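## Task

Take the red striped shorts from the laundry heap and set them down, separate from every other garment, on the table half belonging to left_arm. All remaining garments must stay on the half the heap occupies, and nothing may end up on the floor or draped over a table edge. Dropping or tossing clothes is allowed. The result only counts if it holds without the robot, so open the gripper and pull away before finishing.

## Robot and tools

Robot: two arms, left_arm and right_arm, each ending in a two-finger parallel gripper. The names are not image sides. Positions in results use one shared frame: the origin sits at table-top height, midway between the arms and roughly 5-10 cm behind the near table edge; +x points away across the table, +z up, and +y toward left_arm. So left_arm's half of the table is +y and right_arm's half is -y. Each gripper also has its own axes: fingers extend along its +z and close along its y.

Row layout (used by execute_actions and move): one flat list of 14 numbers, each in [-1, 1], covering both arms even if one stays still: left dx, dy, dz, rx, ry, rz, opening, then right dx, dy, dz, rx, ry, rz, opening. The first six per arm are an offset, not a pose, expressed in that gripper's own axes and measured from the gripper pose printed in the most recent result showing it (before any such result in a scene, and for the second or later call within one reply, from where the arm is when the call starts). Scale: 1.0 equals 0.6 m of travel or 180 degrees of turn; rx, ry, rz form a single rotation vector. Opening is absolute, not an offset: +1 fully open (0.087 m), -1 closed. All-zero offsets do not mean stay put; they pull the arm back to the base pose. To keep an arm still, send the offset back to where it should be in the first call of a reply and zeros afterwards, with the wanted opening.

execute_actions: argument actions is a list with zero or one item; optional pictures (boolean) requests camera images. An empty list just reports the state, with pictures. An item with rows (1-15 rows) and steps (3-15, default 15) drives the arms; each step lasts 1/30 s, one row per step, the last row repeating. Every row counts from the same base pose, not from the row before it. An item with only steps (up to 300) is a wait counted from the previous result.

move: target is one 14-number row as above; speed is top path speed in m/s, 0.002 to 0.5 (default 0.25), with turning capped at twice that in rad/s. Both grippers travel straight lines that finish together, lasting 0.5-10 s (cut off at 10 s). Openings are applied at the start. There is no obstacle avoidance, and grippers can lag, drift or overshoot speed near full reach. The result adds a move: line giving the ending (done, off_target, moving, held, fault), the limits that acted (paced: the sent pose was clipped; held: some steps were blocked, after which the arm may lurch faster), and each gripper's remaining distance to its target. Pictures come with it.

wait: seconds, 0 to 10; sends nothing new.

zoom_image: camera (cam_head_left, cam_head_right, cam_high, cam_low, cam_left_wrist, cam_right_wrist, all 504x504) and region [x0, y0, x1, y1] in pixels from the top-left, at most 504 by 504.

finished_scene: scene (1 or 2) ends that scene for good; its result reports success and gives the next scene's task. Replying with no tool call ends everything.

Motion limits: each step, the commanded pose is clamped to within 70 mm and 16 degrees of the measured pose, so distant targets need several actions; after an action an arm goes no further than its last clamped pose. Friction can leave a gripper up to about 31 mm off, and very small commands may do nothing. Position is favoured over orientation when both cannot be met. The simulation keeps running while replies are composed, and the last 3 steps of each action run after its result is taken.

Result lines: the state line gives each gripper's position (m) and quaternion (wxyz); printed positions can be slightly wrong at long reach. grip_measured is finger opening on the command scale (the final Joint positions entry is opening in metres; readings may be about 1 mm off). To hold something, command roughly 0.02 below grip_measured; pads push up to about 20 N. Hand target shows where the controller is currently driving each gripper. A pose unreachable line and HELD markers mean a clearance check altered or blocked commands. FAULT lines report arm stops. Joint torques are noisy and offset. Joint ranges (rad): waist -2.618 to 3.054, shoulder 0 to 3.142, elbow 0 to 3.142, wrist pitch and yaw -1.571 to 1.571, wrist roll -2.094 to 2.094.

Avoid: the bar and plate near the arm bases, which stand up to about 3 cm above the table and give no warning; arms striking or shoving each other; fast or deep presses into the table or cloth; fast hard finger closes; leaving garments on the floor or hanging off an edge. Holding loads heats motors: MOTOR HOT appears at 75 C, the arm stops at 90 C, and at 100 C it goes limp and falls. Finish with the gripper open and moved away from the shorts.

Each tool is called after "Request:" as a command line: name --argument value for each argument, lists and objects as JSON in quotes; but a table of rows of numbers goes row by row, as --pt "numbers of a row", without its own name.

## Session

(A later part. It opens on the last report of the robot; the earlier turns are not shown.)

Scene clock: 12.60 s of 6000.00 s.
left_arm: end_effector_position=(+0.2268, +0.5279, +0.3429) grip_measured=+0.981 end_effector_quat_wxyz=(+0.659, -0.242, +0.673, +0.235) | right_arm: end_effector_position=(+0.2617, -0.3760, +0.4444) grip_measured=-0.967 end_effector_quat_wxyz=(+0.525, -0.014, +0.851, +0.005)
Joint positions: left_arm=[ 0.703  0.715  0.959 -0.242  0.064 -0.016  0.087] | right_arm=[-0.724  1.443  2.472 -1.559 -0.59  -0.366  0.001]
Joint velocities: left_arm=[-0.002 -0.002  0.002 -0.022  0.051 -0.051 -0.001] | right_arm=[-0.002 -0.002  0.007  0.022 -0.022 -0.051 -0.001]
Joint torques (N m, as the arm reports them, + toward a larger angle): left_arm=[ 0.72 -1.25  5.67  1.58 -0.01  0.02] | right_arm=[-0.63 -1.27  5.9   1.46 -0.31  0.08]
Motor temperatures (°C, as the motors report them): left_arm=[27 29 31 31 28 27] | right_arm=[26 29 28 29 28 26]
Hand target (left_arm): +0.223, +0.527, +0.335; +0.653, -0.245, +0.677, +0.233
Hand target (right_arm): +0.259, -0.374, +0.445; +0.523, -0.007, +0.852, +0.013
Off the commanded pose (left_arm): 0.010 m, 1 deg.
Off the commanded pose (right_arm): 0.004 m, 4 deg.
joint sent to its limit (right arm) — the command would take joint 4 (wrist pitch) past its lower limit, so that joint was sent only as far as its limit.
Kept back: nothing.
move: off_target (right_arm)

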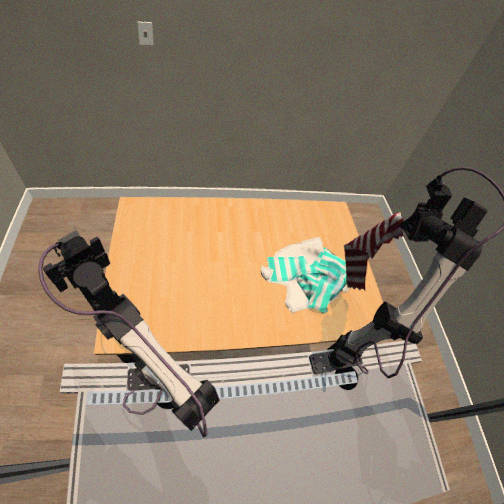

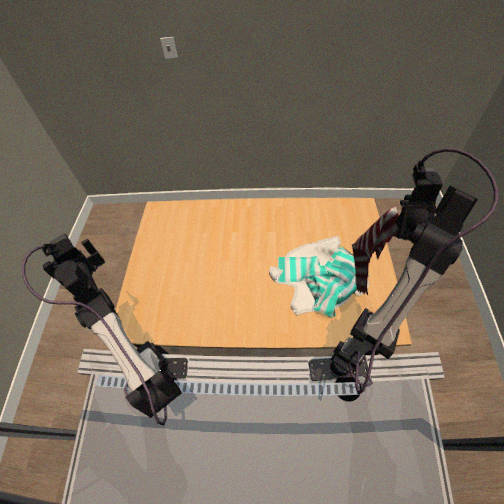

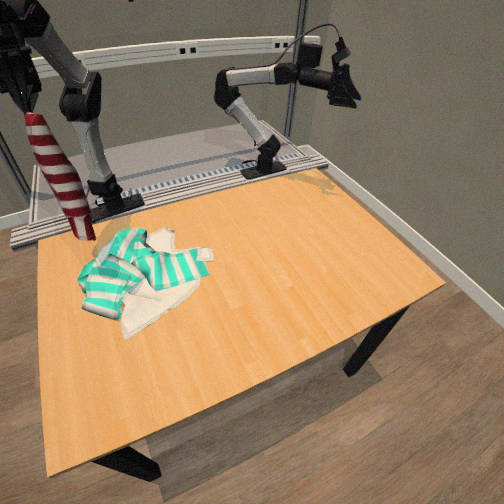

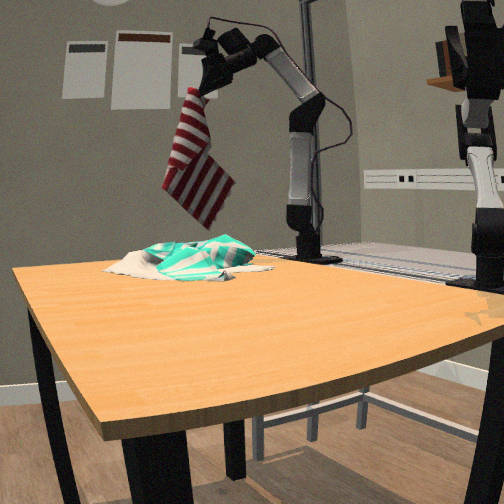

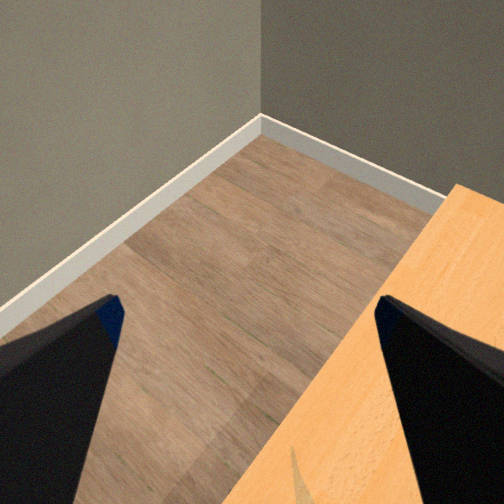

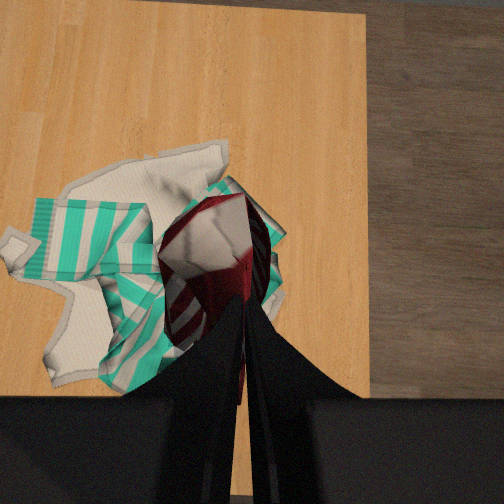

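Request:
move --target '[0,0,0,0,0,0,1,-0.105,0.91,0.135,-0.27,-0.06,-0.135,-1]' --speed 0.25

Request:
move --target '[0,0,0,0,0,0,1,0.42,0,0.2,0,0,0,-1]' --speed 0.2

Scene clock: 15.83 s of 6000.00 s.
left_arm: end_effector_position=(+0.2269, +0.5278, +0.3429) grip_measured=+0.981 end_effector_quat_wxyz=(+0.659, -0.242, +0.673, +0.234) | right_arm: end_effector_position=(+0.3507, +0.1569, +0.4531) grip_measured=-0.967 end_effector_quat_wxyz=(+0.603, -0.362, +0.656, +0.273)
Joint positions: left_arm=[ 0.703  0.715  0.959 -0.242  0.065 -0.016  0.087] | right_arm=[ 0.896  2.166  2.843 -0.812  0.044 -0.123  0.001]
Joint velocities: left_arm=[-0.017 -0.017  0.002  0.051 -0.051  0.066 -0.001] | right_arm=[-0.007 -0.002  0.007  0.125  0.037  0.037 -0.   ]
Joint torques (N m, as the arm reports them, + toward a larger angle): left_arm=[-0.04 -0.03  7.55  1.66  0.    0.01] | right_arm=[ 1.03 -9.63  8.31  2.05 -0.12 -0.09]
Motor temperatures (°C, as the motors report them): left_arm=[27 28 31 32 28 27] | right_arm=[26 30 28 30 28 26]
Hand target (left_arm): +0.227, +0.528, +0.343; +0.659, -0.242, +0.673, +0.235
Hand target (right_arm): +0.347, +0.163, +0.458; +0.611, -0.367, +0.644, +0.279
Off the commanded pose (left_arm): 0.000 m, 0 deg.
Off the commanded pose (right_arm): 0.018 m, 11 deg.
elbow stopped short (right arm): the move would have taken joint 3 (elbow) straighter than the controller allows; a more bent joint 3 avoids this.
Kept back: nothing.
move: off_target (right_arm)

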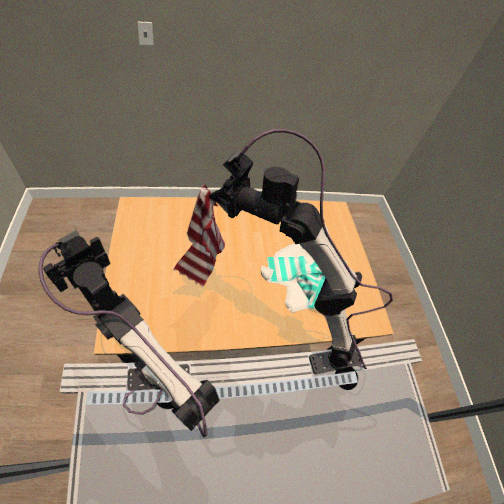

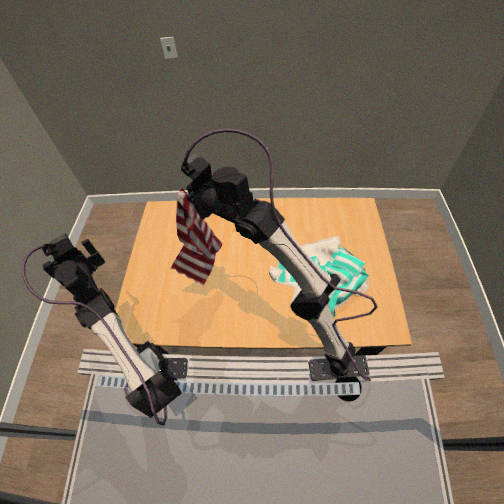

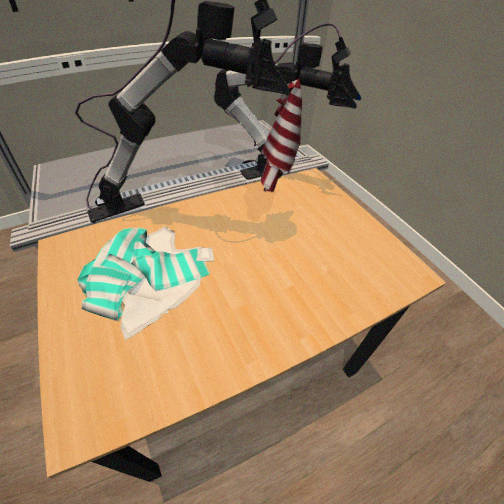

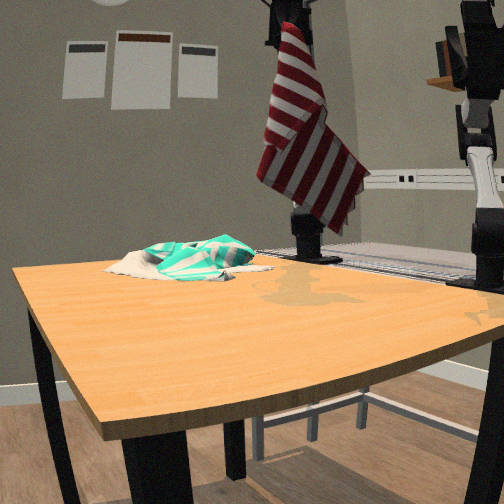

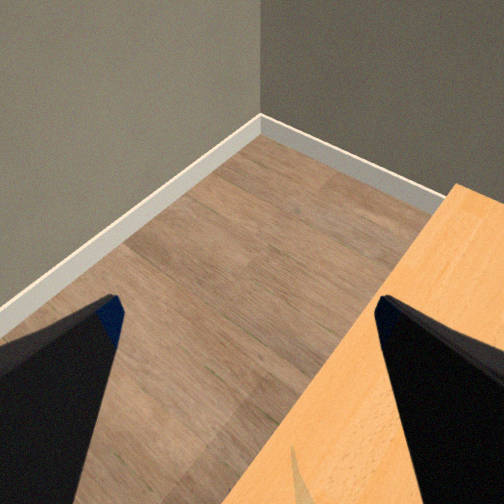

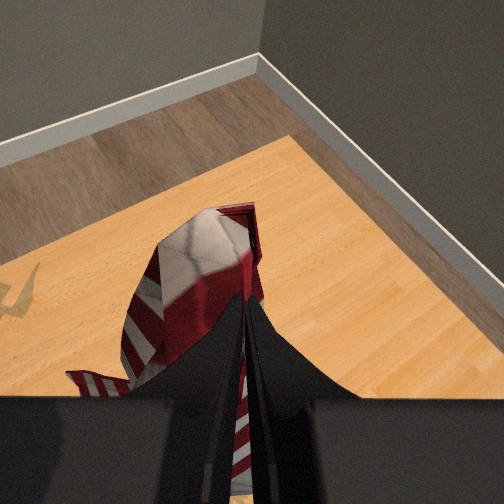

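Scene clock: 17.93 s of 6000.00 s.
left_arm: end_effector_position=(+0.2269, +0.5278, +0.3429) grip_measured=+0.981 end_effector_quat_wxyz=(+0.659, -0.242, +0.673, +0.234) | right_arm: end_effector_position=(+0.4242, +0.2155, +0.1992) grip_measured=-0.967 end_effector_quat_wxyz=(+0.606, -0.354, +0.657, +0.274)
Joint positions: left_arm=[ 0.703  0.715  0.959 -0.242  0.065 -0.016  0.087] | right_arm=[ 0.816  2.145  1.671  0.348 -0.025 -0.123  0.001]
Joint velocities: left_arm=[-0.012 -0.002  0.012  0.066  0.007 -0.066 -0.001] | right_arm=[-0.002  0.002  0.007 -0.022  0.007  0.022  0.   ]
Joint torques (N m, as the arm reports them, + toward a larger angle): left_arm=[-0.03  0.19  7.51  1.66 -0.02  0.02] | right_arm=[  0.08 -12.21   8.15   1.99  -0.06  -0.1 ]
Motor temperatures (°C, as the motors report them): left_arm=[27 28 31 32 28 27] | right_arm=[26 31 28 31 28 26]
Hand target (left_arm): +0.227, +0.528, +0.343; +0.659, -0.242, +0.673, +0.234
Hand target (right_arm): +0.423, +0.216, +0.190; +0.603, -0.362, +0.656, +0.273
Off the commanded pose (left_arm): 0.000 m, 0 deg.
Off the commanded pose (right_arm): 0.011 m, 1 deg.
Kept back: nothing.
move: off_target (right_arm)

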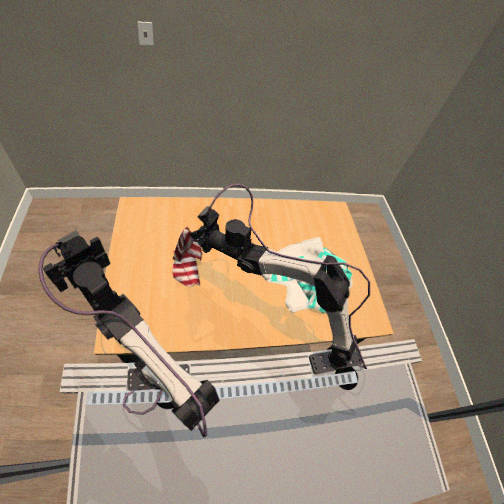

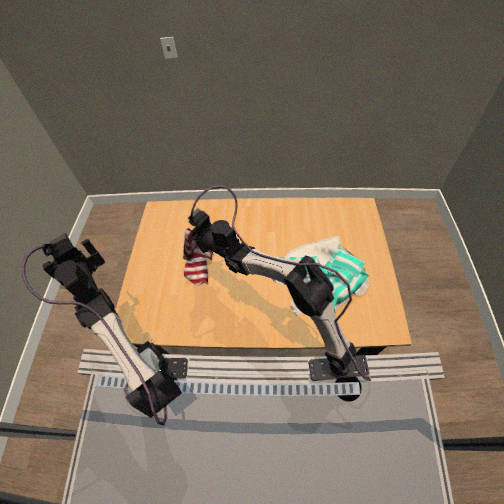

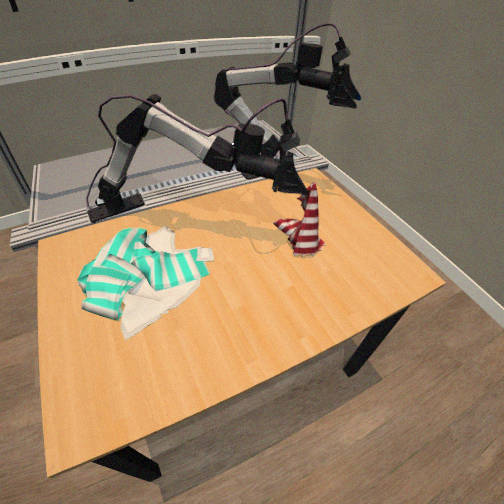

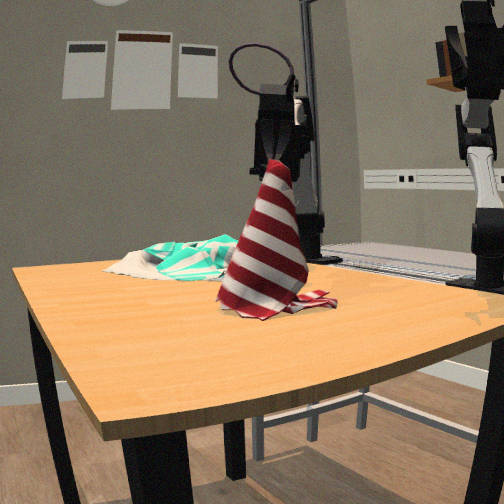

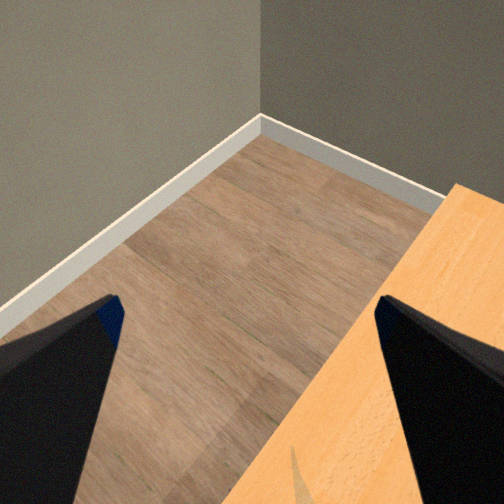

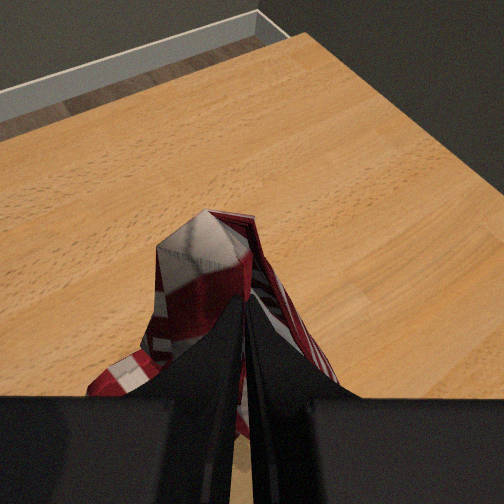

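Request:
move --target '[0,0,0,0,0,0,1,0,0,0,0,0,0,1]'

Request:
move --target '[0,0,0,0,0,0,1,-0.15,0,-0.3,0,0,0,1]'

Scene clock: 18.87 s of 6000.00 s.
left_arm: end_effector_position=(+0.2269, +0.5278, +0.3429) grip_measured=+0.981 end_effector_quat_wxyz=(+0.659, -0.242, +0.673, +0.234) | right_arm: end_effector_position=(+0.4242, +0.2156, +0.1995) grip_measured=+1.000 end_effector_quat_wxyz=(+0.607, -0.354, +0.657, +0.274)
Joint positions: left_arm=[ 0.703  0.715  0.959 -0.242  0.065 -0.016  0.087] | right_arm=[ 0.816  2.145  1.671  0.349 -0.026 -0.123  0.087]
Joint velocities: left_arm=[-0.007  0.002  0.012 -0.051  0.007 -0.037 -0.001] | right_arm=[-0.012 -0.012 -0.012 -0.007 -0.022 -0.007  0.   ]
Joint torques (N m, as the arm reports them, + toward a larger angle): left_arm=[-0.08  0.13  7.41  1.7  -0.02  0.05] | right_arm=[  0.1  -13.06   9.34   1.88  -0.05   0.  ]
Motor temperatures (°C, as the motors report them): left_arm=[27 28 32 32 28 27] | right_arm=[26 31 28 31 28 26]
Hand target (left_arm): +0.227, +0.528, +0.343; +0.659, -0.242, +0.673, +0.234
Hand target (right_arm): +0.424, +0.216, +0.199; +0.606, -0.354, +0.657, +0.274
Off the commanded pose (left_arm): 0.000 m, 0 deg.
Off the commanded pose (right_arm): 0.000 m, 0 deg.
Kept back: nothing.
move: done

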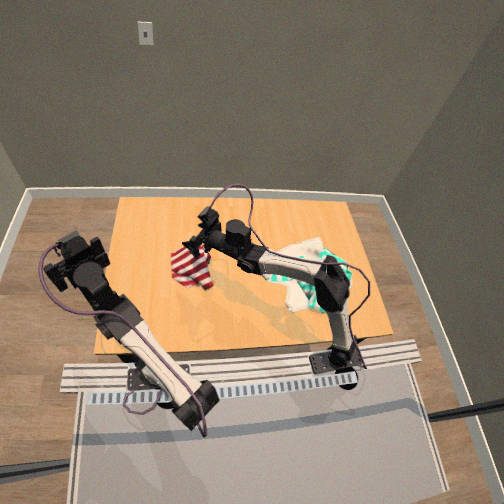

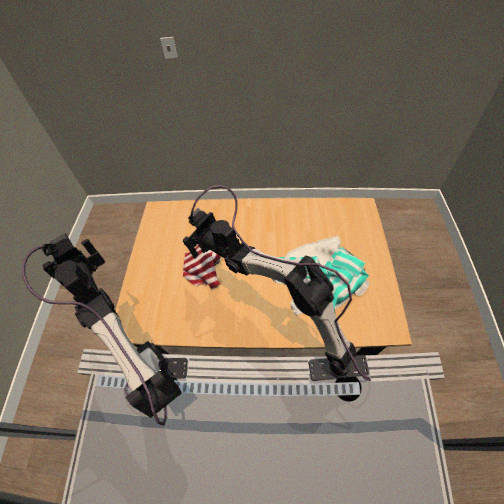

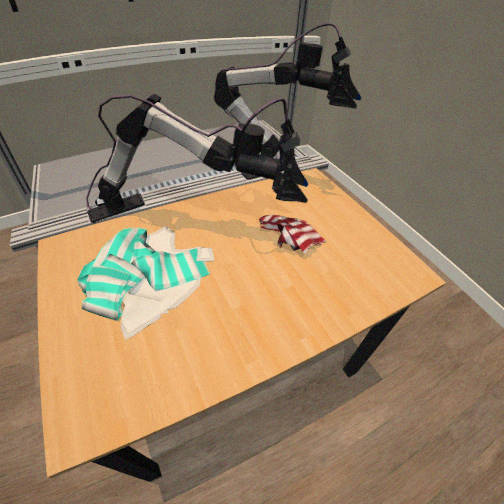

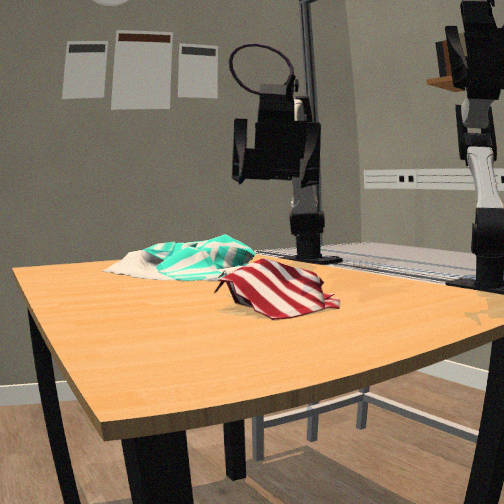

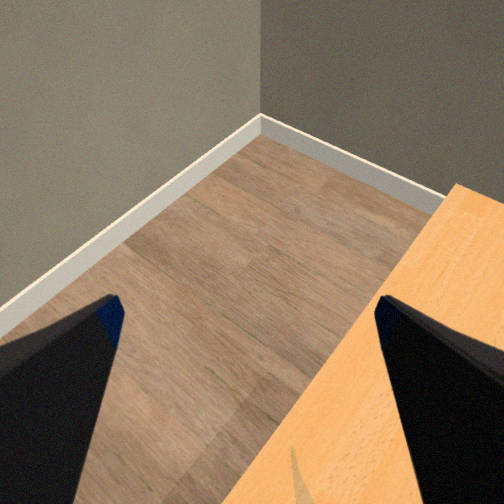

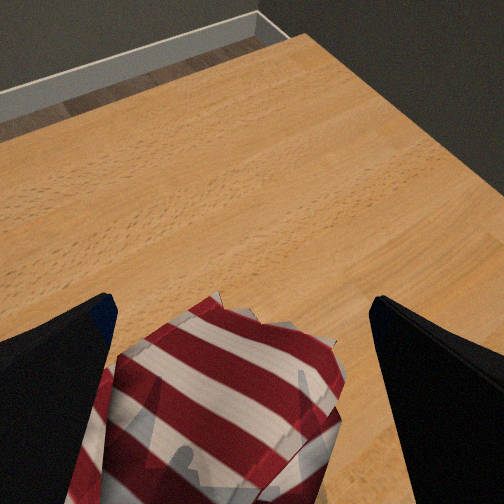

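Scene clock: 20.40 s of 6000.00 s.
left_arm: end_effector_position=(+0.2269, +0.5278, +0.3429) grip_measured=+0.981 end_effector_quat_wxyz=(+0.659, -0.242, +0.673, +0.234) | right_arm: end_effector_position=(+0.3215, +0.0829, +0.3278) grip_measured=+1.000 end_effector_quat_wxyz=(+0.628, -0.342, +0.642, +0.278)
Joint positions: left_arm=[ 0.703  0.715  0.959 -0.242  0.065 -0.016  0.087] | right_arm=[ 0.828  1.446  1.275  0.103 -0.005 -0.123  0.087]
Joint velocities: left_arm=[ 0.002 -0.027 -0.022 -0.037  0.051  0.022  0.002] | right_arm=[-0.012 -0.007 -0.017 -0.022  0.037  0.007  0.   ]
Joint torques (N m, as the arm reports them, + toward a larger angle): left_arm=[ 0.1   0.06  7.47  1.65 -0.02  0.02] | right_arm=[ 1.28 -6.23  7.26  1.61 -0.01  0.03]
Motor temperatures (°C, as the motors report them): left_arm=[27 28 32 32 28 27] | right_arm=[26 32 29 31 28 26]
Hand target (left_arm): +0.227, +0.528, +0.343; +0.659, -0.242, +0.673, +0.234
Hand target (right_arm): +0.315, +0.085, +0.307; +0.607, -0.354, +0.657, +0.274
Off the commanded pose (left_arm): 0.000 m, 0 deg.
Off the commanded pose (right_arm): 0.019 m, 3 deg.
Kept back: nothing.
move: off_target (right_arm)

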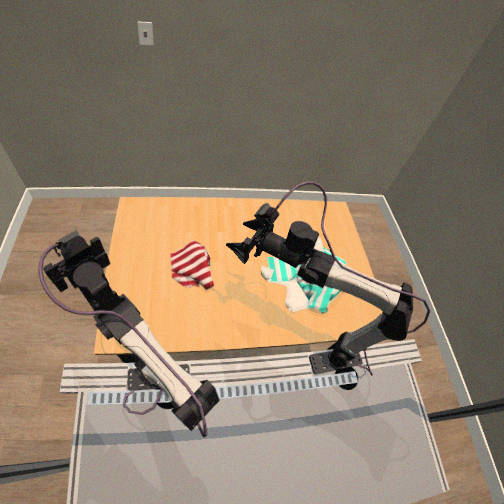

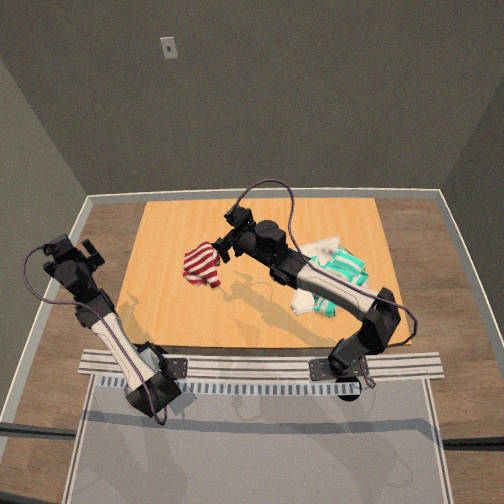

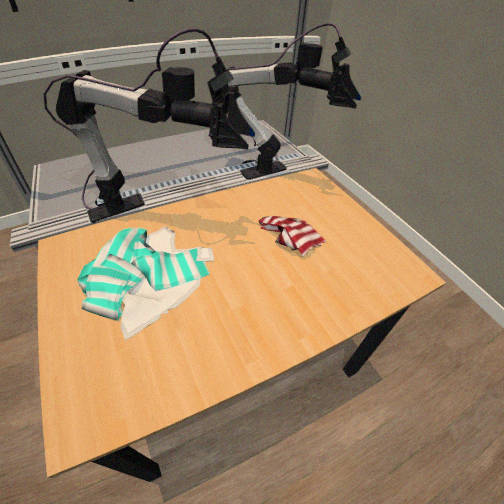

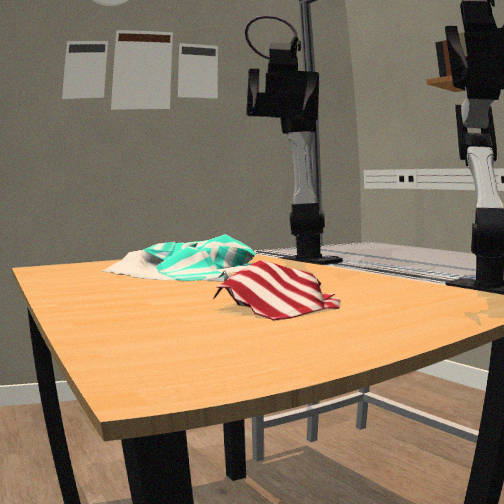

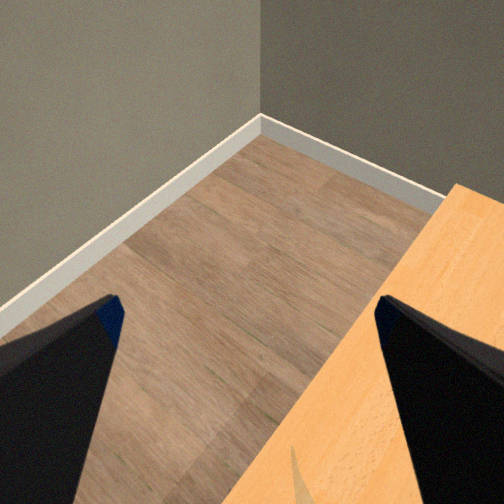

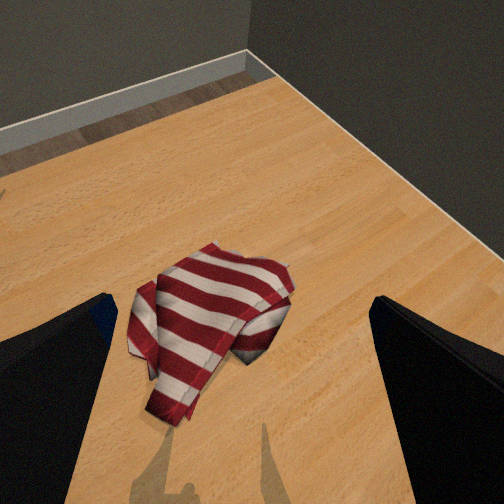

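Request:
finished_scene --scene 2

The scene is finished: the task was done.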